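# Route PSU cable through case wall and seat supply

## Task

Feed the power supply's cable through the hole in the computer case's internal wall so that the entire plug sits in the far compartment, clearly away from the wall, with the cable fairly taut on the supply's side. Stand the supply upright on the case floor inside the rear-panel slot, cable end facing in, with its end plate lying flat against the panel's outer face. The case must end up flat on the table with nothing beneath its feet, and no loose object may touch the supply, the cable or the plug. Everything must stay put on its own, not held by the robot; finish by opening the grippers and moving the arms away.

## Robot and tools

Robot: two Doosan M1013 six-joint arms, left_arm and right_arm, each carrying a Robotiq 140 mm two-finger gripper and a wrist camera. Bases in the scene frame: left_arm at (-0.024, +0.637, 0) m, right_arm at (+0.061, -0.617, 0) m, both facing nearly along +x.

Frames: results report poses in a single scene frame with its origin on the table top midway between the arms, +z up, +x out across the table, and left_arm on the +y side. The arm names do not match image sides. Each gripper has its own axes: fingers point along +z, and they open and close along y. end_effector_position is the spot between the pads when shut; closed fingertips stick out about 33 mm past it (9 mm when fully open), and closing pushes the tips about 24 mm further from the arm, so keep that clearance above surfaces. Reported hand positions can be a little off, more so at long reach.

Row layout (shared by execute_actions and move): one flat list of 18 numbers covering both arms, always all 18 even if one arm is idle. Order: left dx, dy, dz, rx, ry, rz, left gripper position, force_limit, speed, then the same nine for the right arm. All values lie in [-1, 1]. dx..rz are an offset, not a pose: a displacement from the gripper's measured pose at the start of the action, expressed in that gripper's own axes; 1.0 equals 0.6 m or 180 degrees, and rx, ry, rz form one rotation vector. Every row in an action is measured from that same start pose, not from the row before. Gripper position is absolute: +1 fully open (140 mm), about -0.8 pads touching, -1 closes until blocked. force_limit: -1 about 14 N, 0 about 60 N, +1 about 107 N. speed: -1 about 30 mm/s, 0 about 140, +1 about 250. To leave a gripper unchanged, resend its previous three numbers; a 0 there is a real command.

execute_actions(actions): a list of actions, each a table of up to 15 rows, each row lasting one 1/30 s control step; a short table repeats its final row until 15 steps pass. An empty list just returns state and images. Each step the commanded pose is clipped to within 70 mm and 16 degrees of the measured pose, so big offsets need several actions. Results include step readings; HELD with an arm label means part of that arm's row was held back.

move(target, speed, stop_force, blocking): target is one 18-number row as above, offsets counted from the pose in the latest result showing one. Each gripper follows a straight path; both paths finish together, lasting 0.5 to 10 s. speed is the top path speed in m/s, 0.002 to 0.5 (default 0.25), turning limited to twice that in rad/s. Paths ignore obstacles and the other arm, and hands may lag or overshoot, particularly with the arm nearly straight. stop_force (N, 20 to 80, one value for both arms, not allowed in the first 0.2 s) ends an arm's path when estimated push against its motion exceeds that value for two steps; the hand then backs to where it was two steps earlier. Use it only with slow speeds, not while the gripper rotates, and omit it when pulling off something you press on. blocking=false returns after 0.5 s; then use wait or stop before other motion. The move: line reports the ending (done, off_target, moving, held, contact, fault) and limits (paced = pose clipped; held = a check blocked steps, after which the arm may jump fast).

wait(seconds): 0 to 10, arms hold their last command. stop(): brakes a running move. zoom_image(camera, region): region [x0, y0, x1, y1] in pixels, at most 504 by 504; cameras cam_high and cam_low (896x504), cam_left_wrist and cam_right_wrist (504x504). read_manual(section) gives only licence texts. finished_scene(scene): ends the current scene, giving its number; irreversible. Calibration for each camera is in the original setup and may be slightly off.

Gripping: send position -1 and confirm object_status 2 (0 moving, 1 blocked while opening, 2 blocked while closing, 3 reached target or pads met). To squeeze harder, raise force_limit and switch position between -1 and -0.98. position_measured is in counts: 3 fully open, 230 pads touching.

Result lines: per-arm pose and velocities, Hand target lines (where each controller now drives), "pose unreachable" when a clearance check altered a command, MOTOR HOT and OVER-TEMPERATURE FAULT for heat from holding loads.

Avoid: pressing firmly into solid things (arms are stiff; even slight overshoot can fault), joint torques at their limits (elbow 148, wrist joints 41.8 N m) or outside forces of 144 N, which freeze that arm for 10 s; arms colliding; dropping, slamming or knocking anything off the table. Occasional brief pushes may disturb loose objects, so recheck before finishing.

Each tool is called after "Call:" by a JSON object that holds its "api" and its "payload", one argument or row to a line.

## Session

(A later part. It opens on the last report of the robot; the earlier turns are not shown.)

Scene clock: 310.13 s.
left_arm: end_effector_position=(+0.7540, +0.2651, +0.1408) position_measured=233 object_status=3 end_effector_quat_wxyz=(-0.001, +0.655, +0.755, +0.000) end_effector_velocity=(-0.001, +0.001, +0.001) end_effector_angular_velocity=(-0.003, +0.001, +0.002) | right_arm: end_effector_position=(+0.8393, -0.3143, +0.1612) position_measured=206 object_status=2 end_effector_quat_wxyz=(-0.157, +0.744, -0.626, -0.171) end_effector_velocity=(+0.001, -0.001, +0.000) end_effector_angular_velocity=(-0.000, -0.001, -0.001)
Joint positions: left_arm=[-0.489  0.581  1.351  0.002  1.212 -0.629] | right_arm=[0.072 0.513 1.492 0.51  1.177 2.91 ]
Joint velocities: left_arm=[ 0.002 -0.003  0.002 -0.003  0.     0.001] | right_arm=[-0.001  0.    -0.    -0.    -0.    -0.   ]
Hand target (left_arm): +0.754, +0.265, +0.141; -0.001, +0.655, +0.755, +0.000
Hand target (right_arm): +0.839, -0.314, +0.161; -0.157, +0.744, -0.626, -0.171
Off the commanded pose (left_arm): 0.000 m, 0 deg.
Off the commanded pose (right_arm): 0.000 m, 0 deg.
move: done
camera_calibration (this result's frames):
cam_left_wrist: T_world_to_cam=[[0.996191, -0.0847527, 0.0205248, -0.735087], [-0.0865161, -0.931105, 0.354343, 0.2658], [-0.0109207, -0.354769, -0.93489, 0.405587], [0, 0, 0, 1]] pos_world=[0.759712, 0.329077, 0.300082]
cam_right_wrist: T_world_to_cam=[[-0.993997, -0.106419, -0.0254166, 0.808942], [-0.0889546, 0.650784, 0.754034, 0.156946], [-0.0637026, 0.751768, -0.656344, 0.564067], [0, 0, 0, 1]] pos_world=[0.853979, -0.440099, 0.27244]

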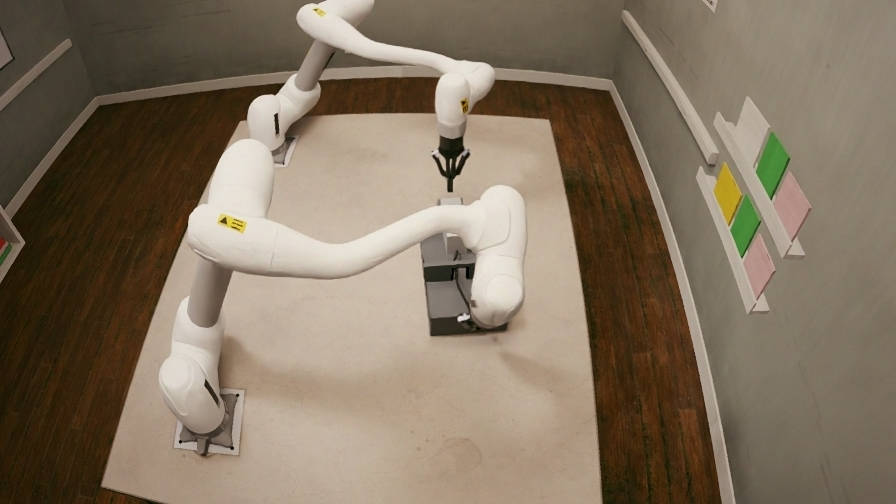

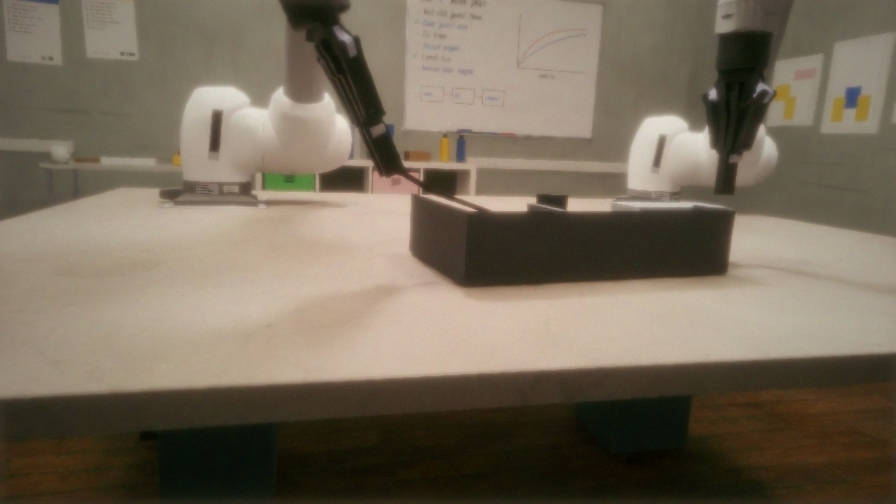

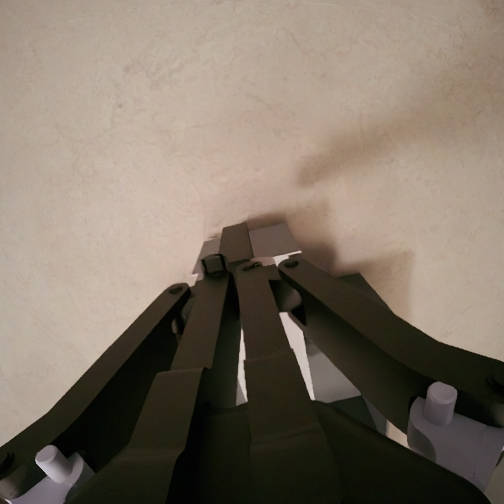

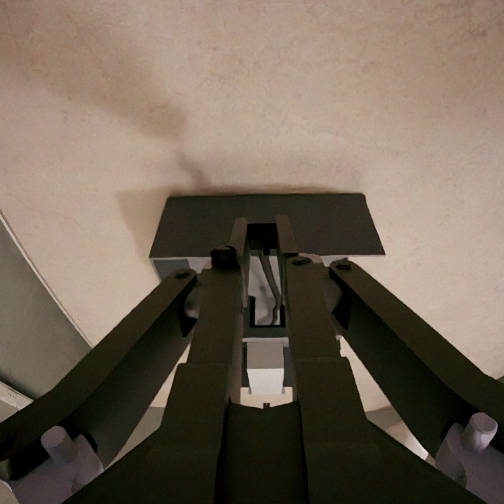

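Call:
{"api": "move", "payload": {
  "target": [0.008,0,0.125,0,0,0,-1,0,0.5,0,0,0,0,0,0,-1,-0.5,-0.5],
  "speed": 0.08
}}

Call:
{"api": "move", "payload": {
  "target": [-0.12,0,0,0,0,0,-1,0,0.5,0.08,0,-0.06,0,0,0,-1,-0.5,-0.5],
  "speed": 0.02,
  "stop_force": 20
}}

Scene clock: 318.57 s.
left_arm: end_effector_position=(+0.7531, +0.2700, +0.0660) position_measured=233 object_status=3 end_effector_quat_wxyz=(-0.001, +0.655, +0.755, +0.000) end_effector_velocity=(-0.000, +0.000, -0.000) end_effector_angular_velocity=(-0.001, -0.002, -0.000) | right_arm: end_effector_position=(+0.8393, -0.3143, +0.1612) position_measured=206 object_status=2 end_effector_quat_wxyz=(-0.157, +0.744, -0.626, -0.171) end_effector_velocity=(+0.000, +0.000, -0.000) end_effector_angular_velocity=(-0.000, -0.000, -0.000)
Joint positions: left_arm=[-0.485  0.626  1.421  0.002  1.097 -0.624] | right_arm=[0.072 0.513 1.492 0.51  1.177 2.91 ]
Joint velocities: left_arm=[-0.    -0.001  0.003 -0.    -0.003 -0.   ] | right_arm=[ 0.  0.  0.  0. -0. -0.]
Hand target (left_arm): +0.753, +0.270, +0.066; -0.001, +0.655, +0.755, +0.000
Hand target (right_arm): +0.839, -0.314, +0.161; -0.157, +0.744, -0.626, -0.171
Off the commanded pose (left_arm): 0.000 m, 0 deg.
Off the commanded pose (right_arm): 0.000 m, 0 deg.
move: done
camera_calibration (this result's frames):
cam_left_wrist: T_world_to_cam=[[0.996178, -0.0849087, 0.020512, -0.73217], [-0.0866566, -0.931069, 0.354402, 0.296848], [-0.0109937, -0.354825, -0.934868, 0.337405], [0, 0, 0, 1]] pos_world=[0.758804, 0.333938, 0.225244]
cam_right_wrist: T_world_to_cam=[[-0.993997, -0.106419, -0.0254165, 0.808942], [-0.0889545, 0.650784, 0.754034, 0.156946], [-0.0637025, 0.751768, -0.656344, 0.564067], [0, 0, 0, 1]] pos_world=[0.853979, -0.440099, 0.27244]

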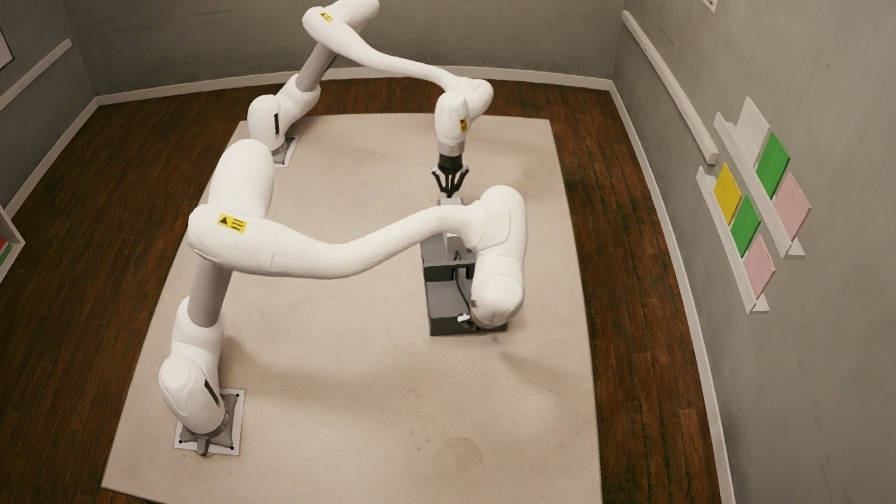

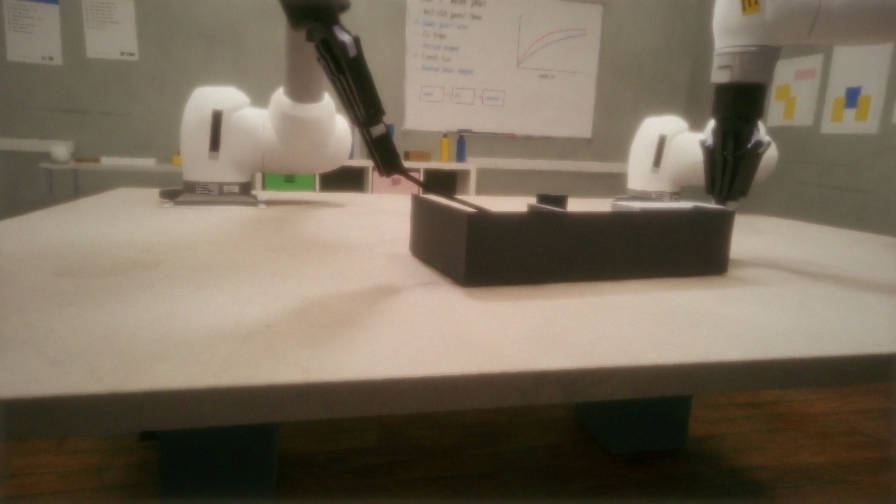

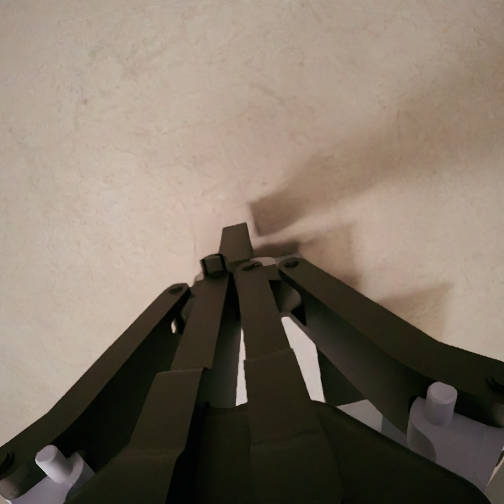

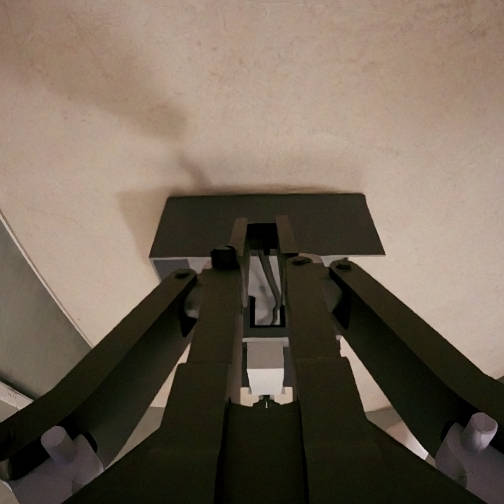

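Scene clock: 322.43 s.
left_arm: end_effector_position=(+0.7634, +0.1988, +0.0658) position_measured=233 object_status=3 end_effector_quat_wxyz=(-0.001, +0.655, +0.755, +0.000) end_effector_velocity=(+0.001, -0.001, -0.001) end_effector_angular_velocity=(+0.001, +0.000, +0.000) | right_arm: end_effector_position=(+0.8490, -0.3725, +0.1717) position_measured=206 object_status=2 end_effector_quat_wxyz=(-0.157, +0.744, -0.626, -0.170) end_effector_velocity=(+0.001, -0.000, +0.000) end_effector_angular_velocity=(-0.000, -0.001, +0.000)
Joint positions: left_arm=[-0.549  0.688  1.312  0.001  1.144 -0.689] | right_arm=[-0.001  0.506  1.481  0.499  1.224  2.856]
Joint velocities: left_arm=[-0.001  0.003 -0.003  0.001  0.001 -0.002] | right_arm=[-0.001  0.    -0.001 -0.    -0.    -0.001]
Hand target (left_arm): +0.763, +0.199, +0.066; -0.001, +0.655, +0.755, +0.000
Hand target (right_arm): +0.849, -0.373, +0.172; -0.157, +0.744, -0.626, -0.170
Off the commanded pose (left_arm): 0.000 m, 0 deg.
Off the commanded pose (right_arm): 0.000 m, 0 deg.
move: done
camera_calibration (this result's frames):
cam_left_wrist: T_world_to_cam=[[0.996183, -0.0848353, 0.0205596, -0.748466], [-0.0866035, -0.93103, 0.354518, 0.231482], [-0.010934, -0.354945, -0.934823, 0.312105], [0, 0, 0, 1]] pos_world=[0.769068, 0.2628, 0.225086]
cam_right_wrist: T_world_to_cam=[[-0.993994, -0.106435, -0.0254566, 0.812635], [-0.0890071, 0.650917, 0.753913, 0.187872], [-0.0636727, 0.75165, -0.656481, 0.615288], [0, 0, 0, 1]] pos_world=[0.863653, -0.498278, 0.282973]

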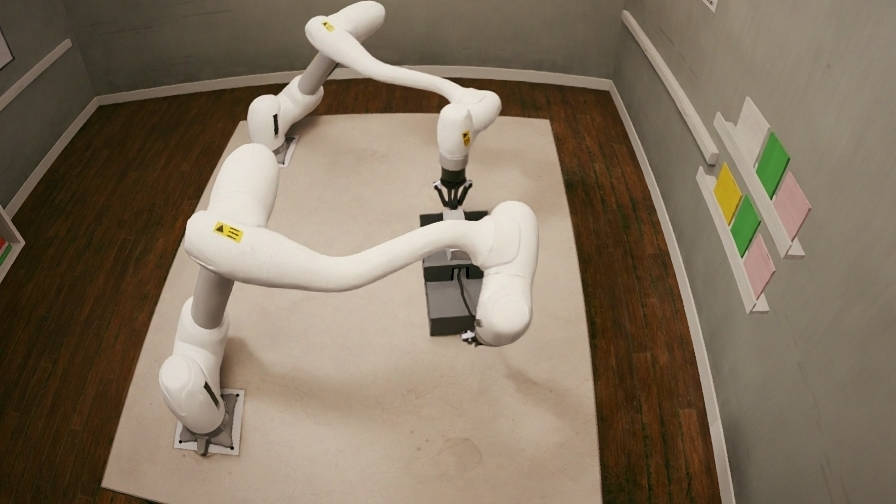

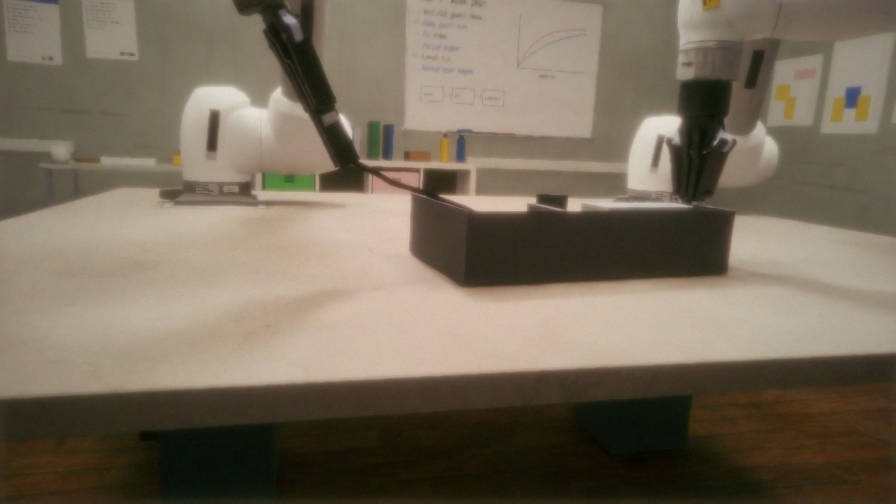

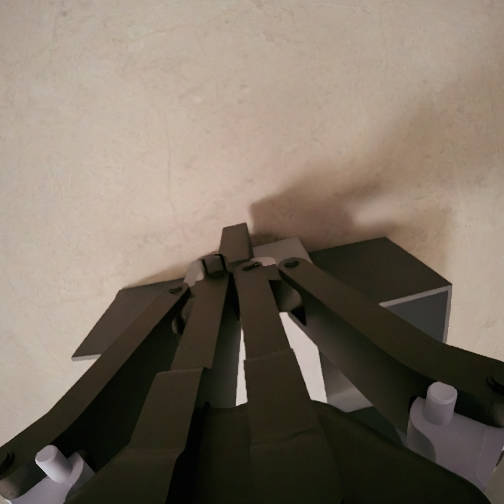

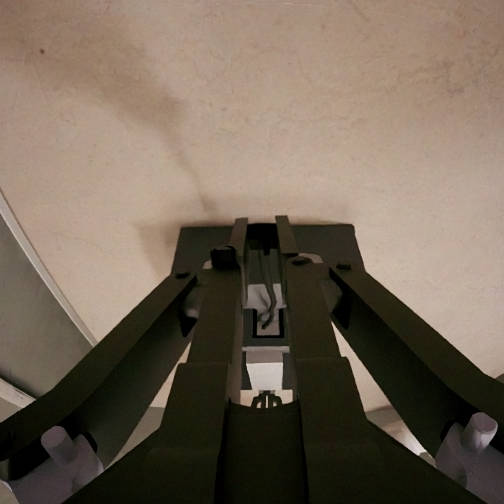

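Call:
{"api": "move", "payload": {
  "target": [-0.035,0,0,0,0,0,-1,0,0.5,0,0,0,0,0,0,-1,-0.5,-0.5],
  "speed": 0.01,
  "stop_force": 20
}}

Call:
{"api": "move", "payload": {
  "target": [0.06,0,-0.03,0,0,0,-1,0,0.5,0,0,0,0,0.139,0,-1,-0.5,-0.5],
  "speed": 0.15
}}

Call:
{"api": "move", "payload": {
  "target": [0.1,0.1,-0.25,0,0,0,-1,0,0.5,0,0,0,0,0,0,-1,-0.5,-0.5]
}}

Scene clock: 331.27 s.
left_arm: end_effector_position=(+0.7664, +0.1781, +0.0658) position_measured=233 object_status=3 end_effector_quat_wxyz=(-0.001, +0.655, +0.755, +0.000) end_effector_velocity=(-0.000, -0.000, -0.002) end_effector_angular_velocity=(+0.001, +0.002, +0.000) | right_arm: end_effector_position=(+0.8490, -0.3725, +0.1717) position_measured=206 object_status=2 end_effector_quat_wxyz=(-0.157, +0.744, -0.626, -0.170) end_effector_velocity=(+0.000, -0.001, +0.000) end_effector_angular_velocity=(+0.000, +0.001, -0.001)
Joint positions: left_arm=[-0.567  0.708  1.278  0.001  1.159 -0.706] | right_arm=[-0.001  0.506  1.481  0.499  1.224  2.856]
Joint velocities: left_arm=[-0.001  0.002 -0.001  0.     0.001 -0.001] | right_arm=[-0.001  0.    -0.    -0.     0.001  0.001]
Hand target (left_arm): +0.766, +0.178, +0.066; -0.001, +0.655, +0.755, +0.000
Hand target (right_arm): +0.849, -0.372, +0.172; -0.157, +0.744, -0.626, -0.170
Off the commanded pose (left_arm): 0.000 m, 0 deg.
Off the commanded pose (right_arm): 0.000 m, 0 deg.
move: done
camera_calibration (this result's frames):
cam_left_wrist: T_world_to_cam=[[0.996185, -0.0848109, 0.0205726, -0.753202], [-0.086585, -0.931019, 0.354551, 0.212469], [-0.0109163, -0.35498, -0.93481, 0.304747], [0, 0, 0, 1]] pos_world=[0.772052, 0.242112, 0.225045]
cam_right_wrist: T_world_to_cam=[[-0.993982, -0.106526, -0.0255313, 0.812619], [-0.0891237, 0.650918, 0.753898, 0.187967], [-0.0636907, 0.751637, -0.656495, 0.615316], [0, 0, 0, 1]] pos_world=[0.863671, -0.49828, 0.282991]

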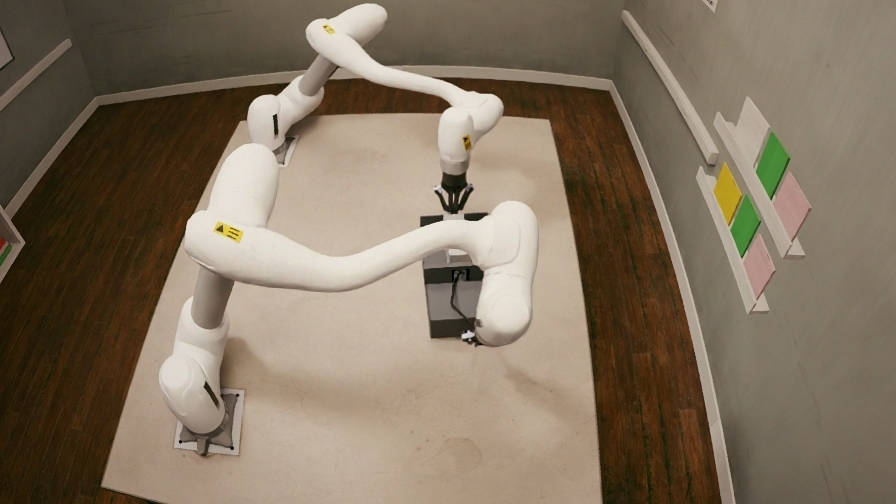

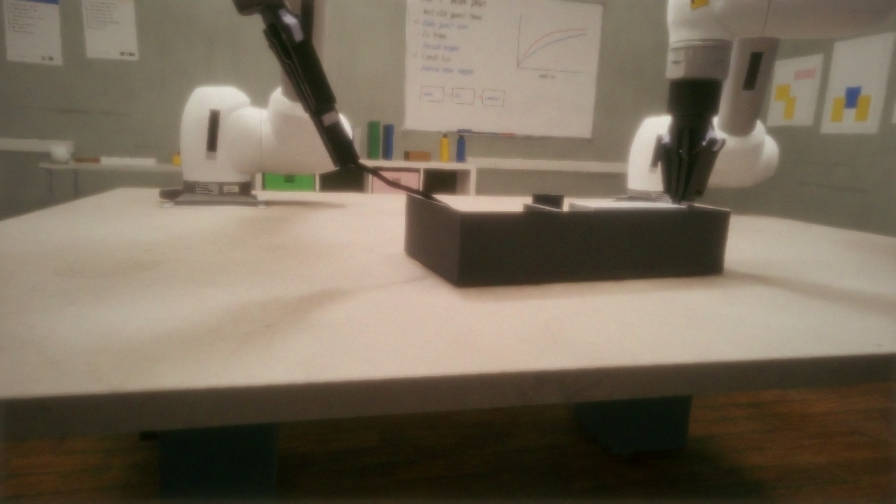

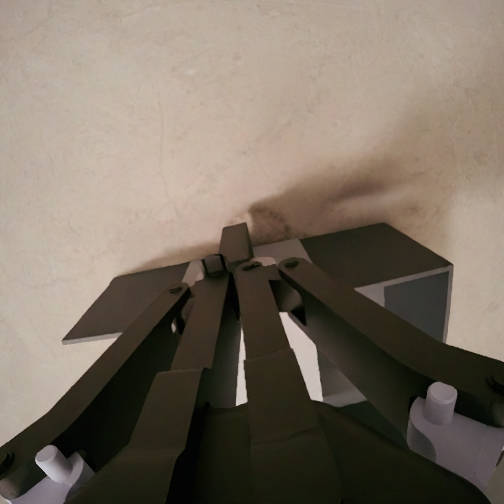

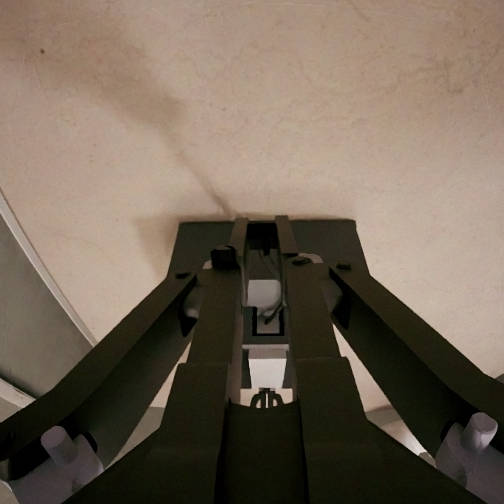

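Scene clock: 333.10 s.
left_arm: end_effector_position=(+0.7613, +0.2137, +0.0839) position_measured=233 object_status=3 end_effector_quat_wxyz=(-0.001, +0.655, +0.755, +0.000) end_effector_velocity=(-0.000, +0.000, -0.000) end_effector_angular_velocity=(-0.000, +0.001, +0.000) | right_arm: end_effector_position=(+0.8489, -0.3724, +0.1717) position_measured=206 object_status=2 end_effector_quat_wxyz=(-0.018, +0.764, -0.645, -0.006) end_effector_velocity=(-0.000, +0.000, -0.000) end_effector_angular_velocity=(-0.009, -0.000, +0.001)
Joint positions: left_arm=[-0.536  0.662  1.323  0.001  1.159 -0.676] | right_arm=[0.171 0.491 1.436 0.032 1.192 3.21 ]
Joint velocities: left_arm=[ 0.001 -0.     0.001 -0.001 -0.001  0.001] | right_arm=[ 0.004  0.001 -0.001 -0.009  0.002  0.007]
Hand target (left_arm): +0.761, +0.214, +0.084; -0.001, +0.655, +0.755, +0.000
Hand target (right_arm): +0.849, -0.372, +0.172; -0.018, +0.764, -0.645, -0.005
Off the commanded pose (left_arm): 0.000 m, 0 deg.
Off the commanded pose (right_arm): 0.000 m, 0 deg.
move: done
camera_calibration (this result's frames):
cam_left_wrist: T_world_to_cam=[[0.996184, -0.0848214, 0.0205547, -0.745489], [-0.0865893, -0.931048, 0.354475, 0.238759], [-0.0109297, -0.354903, -0.934839, 0.334176], [0, 0, 0, 1]] pos_world=[0.766971, 0.277663, 0.24309]
cam_right_wrist: T_world_to_cam=[[-0.992132, -0.114418, -0.0508233, 0.812403], [-0.125196, 0.904947, 0.406691, 0.372719], [-0.000540322, 0.409854, -0.912151, 0.478256], [0, 0, 0, 1]] pos_world=[0.852932, -0.440352, 0.325949]

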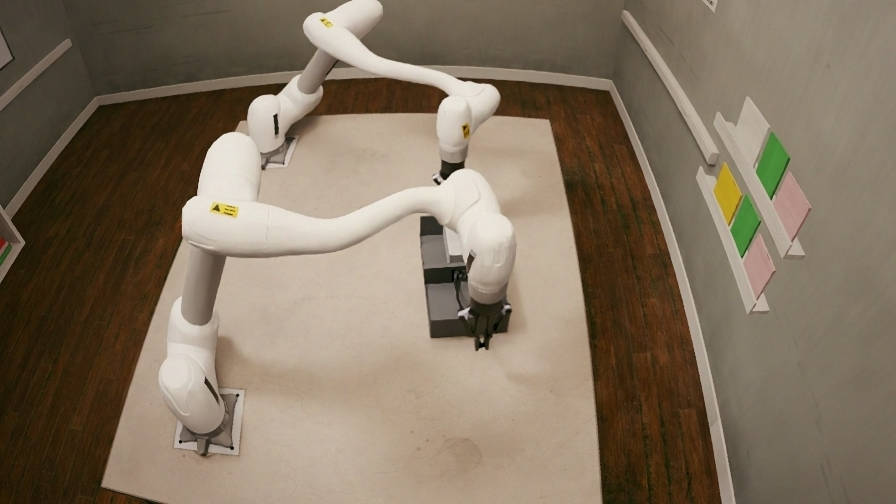

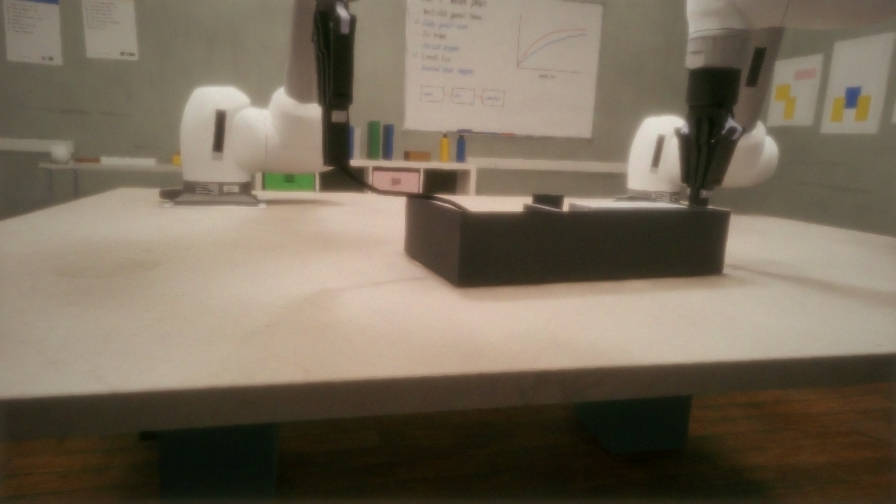

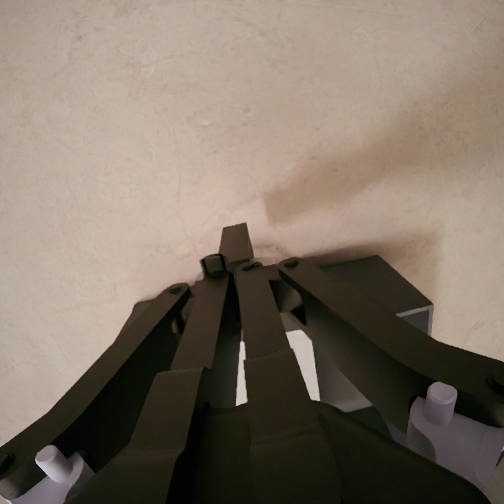

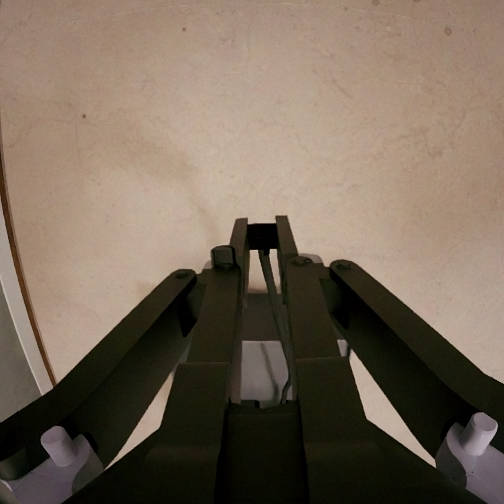

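Scene clock: 334.30 s.
left_arm: end_effector_position=(+0.8125, +0.2814, +0.2337) position_measured=233 object_status=3 end_effector_quat_wxyz=(-0.002, +0.655, +0.755, +0.001) end_effector_velocity=(+0.000, +0.001, +0.002) end_effector_angular_velocity=(-0.000, +0.000, +0.001) | right_arm: end_effector_position=(+0.8489, -0.3724, +0.1717) position_measured=206 object_status=2 end_effector_quat_wxyz=(-0.018, +0.764, -0.645, -0.006) end_effector_velocity=(-0.001, +0.002, +0.000) end_effector_angular_velocity=(-0.000, +0.000, +0.002)
Joint positions: left_arm=[-0.444  0.616  1.12   0.002  1.408 -0.583] | right_arm=[0.171 0.491 1.436 0.032 1.192 3.21 ]
Joint velocities: left_arm=[ 0.001 -0.    -0.003 -0.     0.004  0.001] | right_arm=[ 0.002 -0.    -0.    -0.     0.     0.   ]
Hand target (left_arm): +0.813, +0.281, +0.234; -0.002, +0.655, +0.755, +0.000
Hand target (right_arm): +0.849, -0.372, +0.172; -0.018, +0.764, -0.645, -0.006
Off the commanded pose (left_arm): 0.000 m, 0 deg.
Off the commanded pose (right_arm): 0.000 m, 0 deg.
move: done
camera_calibration (this result's frames):
cam_left_wrist: T_world_to_cam=[[0.996211, -0.084494, 0.0205798, -0.79396], [-0.0862957, -0.931189, 0.354176, 0.25298], [-0.0107621, -0.35461, -0.934952, 0.498646], [0, 0, 0, 1]] pos_world=[0.818149, 0.345313, 0.39295]
cam_right_wrist: T_world_to_cam=[[-0.992134, -0.114418, -0.0507884, 0.812399], [-0.125182, 0.90495, 0.406688, 0.37271], [-0.000571377, 0.409847, -0.912154, 0.478277], [0, 0, 0, 1]] pos_world=[0.852939, -0.440351, 0.325946]

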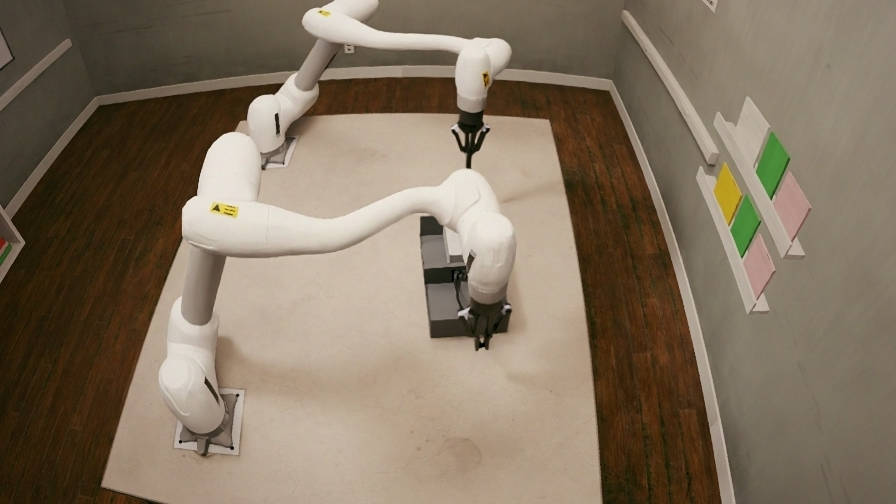

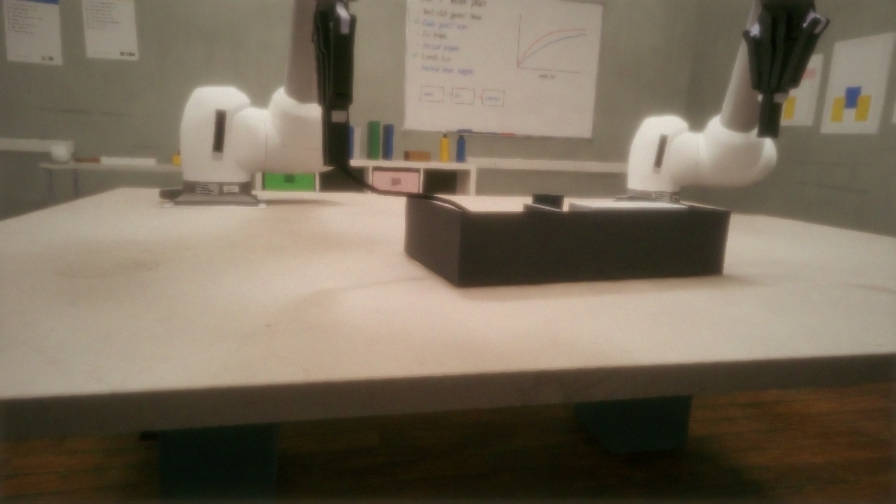

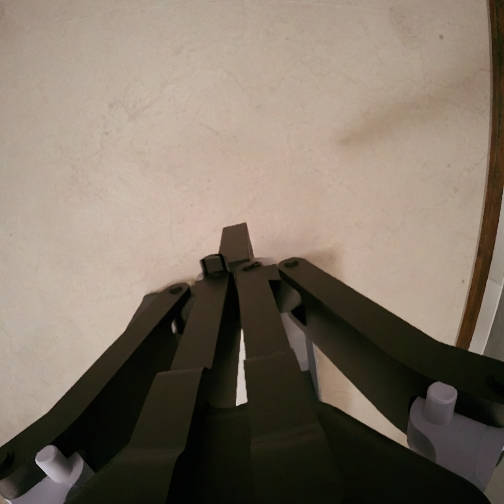

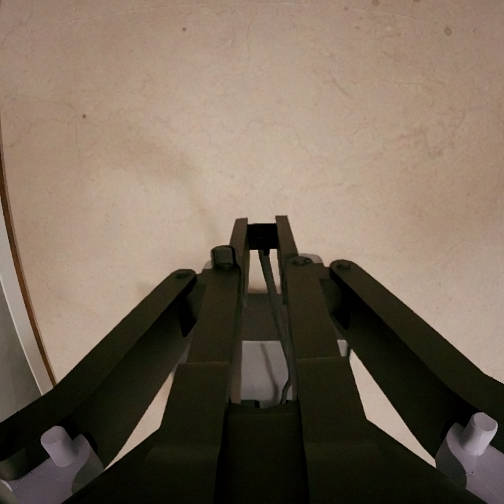

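Call:
{"api": "move", "payload": {
  "target": [0,0,0,0,0,0,-1,0,0.5,-0.33,-0.085,0,0,0,-0.5,-1,-0.5,-0.5],
  "speed": 0.15
}}

Call:
{"api": "move", "payload": {
  "target": [0,0,0,0,0,0,-1,0,0.5,0,0,0.12,0,0,0,-1,-0.5,-0.5],
  "speed": 0.08
}}

Scene clock: 349.00 s.
left_arm: end_effector_position=(+0.8125, +0.2814, +0.2337) position_measured=233 object_status=3 end_effector_quat_wxyz=(-0.002, +0.655, +0.755, +0.001) end_effector_velocity=(-0.000, +0.000, -0.001) end_effector_angular_velocity=(+0.001, +0.001, -0.001) | right_arm: end_effector_position=(+0.8658, -0.1688, +0.1788) position_measured=206 object_status=2 end_effector_quat_wxyz=(-0.017, +0.996, +0.083, +0.009) end_effector_velocity=(-0.000, +0.002, +0.000) end_effector_angular_velocity=(-0.000, -0.000, +0.009)
Joint positions: left_arm=[-0.444  0.616  1.12   0.002  1.408 -0.583] | right_arm=[0.385 0.638 1.185 0.026 1.29  1.859]
Joint velocities: left_arm=[-0.     0.001  0.     0.001  0.001  0.   ] | right_arm=[ 0.002  0.001 -0.002 -0.     0.001 -0.007]
Hand target (left_arm): +0.812, +0.281, +0.234; -0.002, +0.655, +0.755, +0.001
Hand target (right_arm): +0.866, -0.169, +0.179; -0.017, +0.996, +0.084, +0.009
Off the commanded pose (left_arm): 0.000 m, 0 deg.
Off the commanded pose (right_arm): 0.000 m, 0 deg.
move: done
camera_calibration (this result's frames):
cam_left_wrist: T_world_to_cam=[[0.996211, -0.084494, 0.0205798, -0.79396], [-0.0862956, -0.931189, 0.354176, 0.25298], [-0.0107621, -0.354611, -0.934952, 0.498646], [0, 0, 0, 1]] pos_world=[0.818149, 0.345313, 0.39295]
cam_right_wrist: T_world_to_cam=[[0.116006, -0.991118, -0.0650224, -0.252093], [-0.923849, -0.131709, 0.359382, 0.712699], [-0.364754, 0.0183806, -0.930922, 0.653963], [0, 0, 0, 1]] pos_world=[0.926206, -0.168005, 0.336266]

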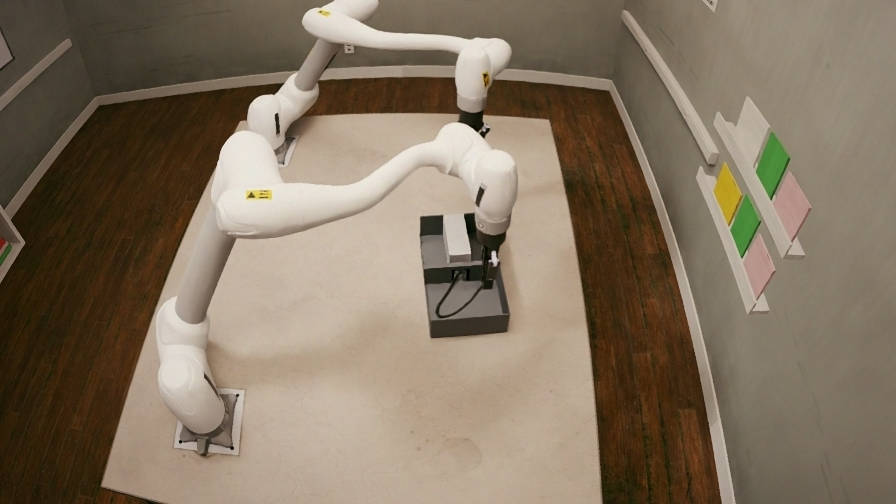

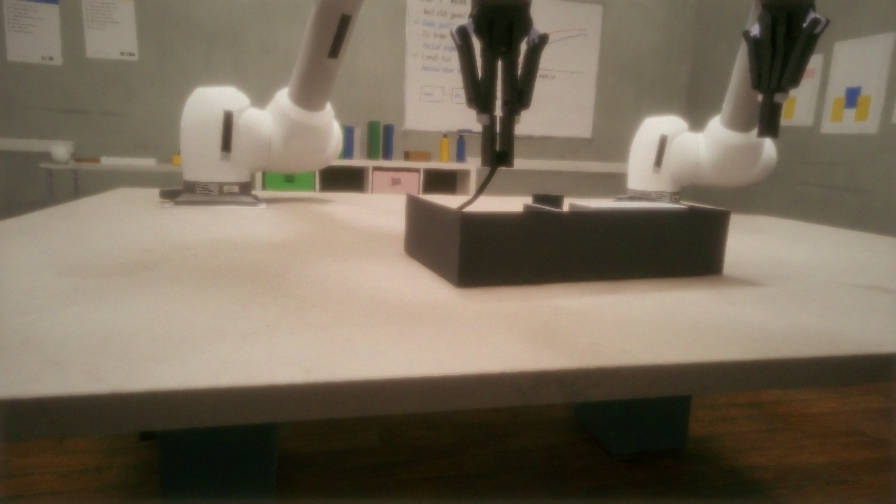

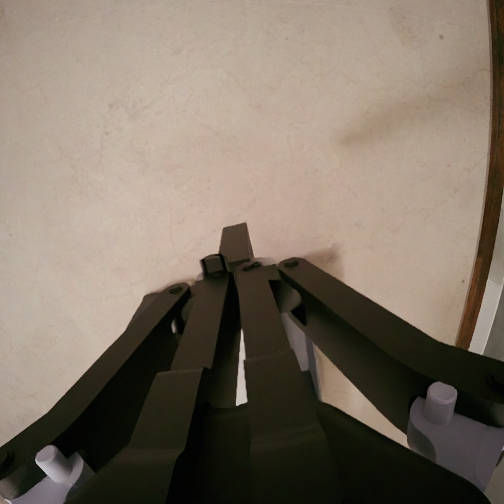

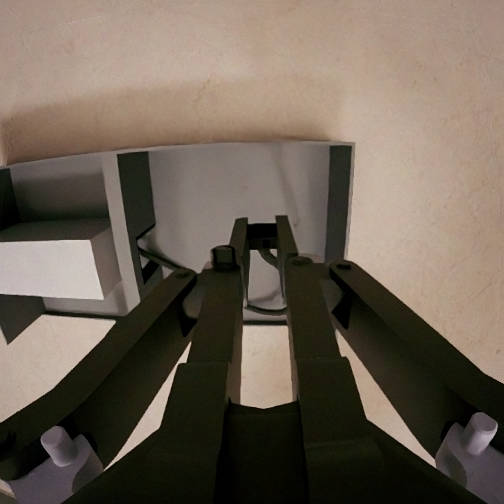

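Scene clock: 350.27 s.
left_arm: end_effector_position=(+0.8125, +0.2814, +0.2337) position_measured=233 object_status=3 end_effector_quat_wxyz=(-0.002, +0.655, +0.755, +0.001) end_effector_velocity=(+0.000, +0.000, +0.001) end_effector_angular_velocity=(+0.001, -0.001, +0.001) | right_arm: end_effector_position=(+0.8669, -0.1664, +0.1070) position_measured=206 object_status=2 end_effector_quat_wxyz=(-0.017, +0.996, +0.083, +0.009) end_effector_velocity=(+0.000, +0.001, -0.001) end_effector_angular_velocity=(+0.001, -0.002, +0.001)
Joint positions: left_arm=[-0.444  0.616  1.12   0.002  1.408 -0.583] | right_arm=[0.387 0.679 1.25  0.026 1.184 1.858]
Joint velocities: left_arm=[-0.    -0.    -0.001  0.001  0.    -0.001] | right_arm=[ 0.001  0.001  0.001  0.    -0.004 -0.   ]
Hand target (left_arm): +0.812, +0.281, +0.234; -0.002, +0.655, +0.755, +0.001
Hand target (right_arm): +0.867, -0.166, +0.107; -0.017, +0.996, +0.083, +0.009
Off the commanded pose (left_arm): 0.000 m, 0 deg.
Off the commanded pose (right_arm): 0.000 m, 0 deg.
move: done
camera_calibration (this result's frames):
cam_left_wrist: T_world_to_cam=[[0.996211, -0.0844941, 0.0205798, -0.79396], [-0.0862958, -0.931189, 0.354176, 0.25298], [-0.0107621, -0.35461, -0.934952, 0.498646], [0, 0, 0, 1]] pos_world=[0.818149, 0.345313, 0.39295]
cam_right_wrist: T_world_to_cam=[[0.115946, -0.991125, -0.0650149, -0.254415], [-0.923864, -0.13165, 0.359365, 0.739812], [-0.364735, 0.0183982, -0.93093, 0.587429], [0, 0, 0, 1]] pos_world=[0.92724, -0.165569, 0.264452]

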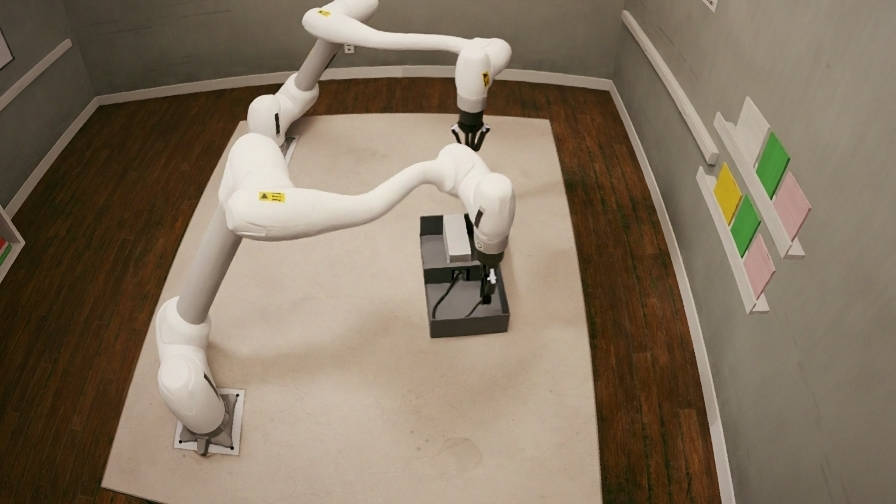

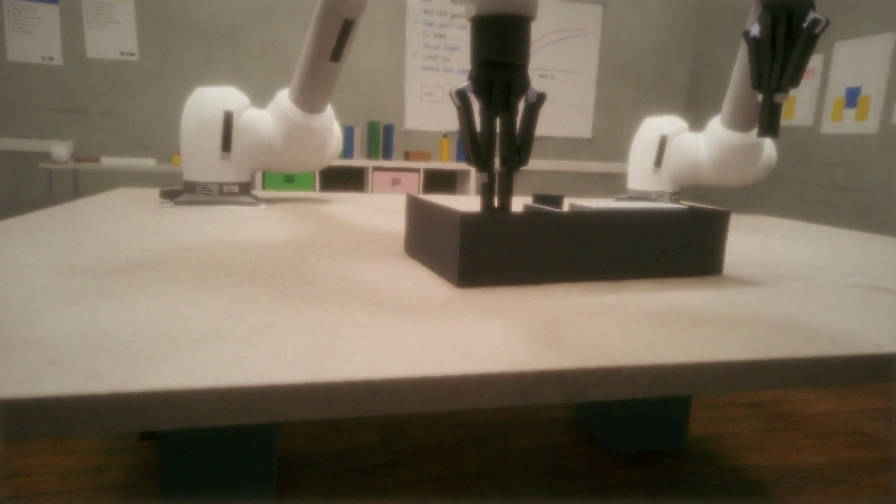

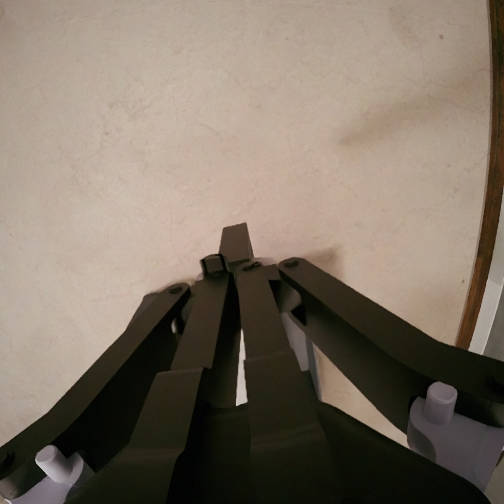

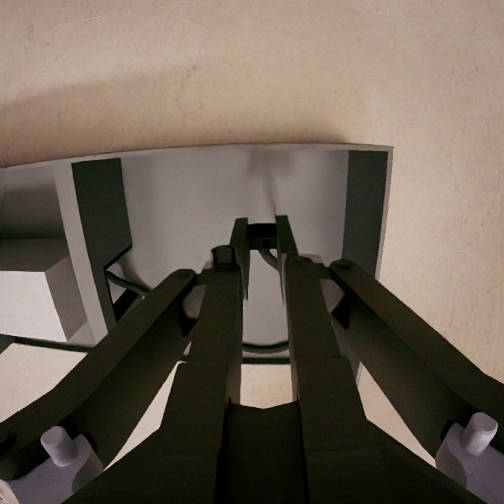

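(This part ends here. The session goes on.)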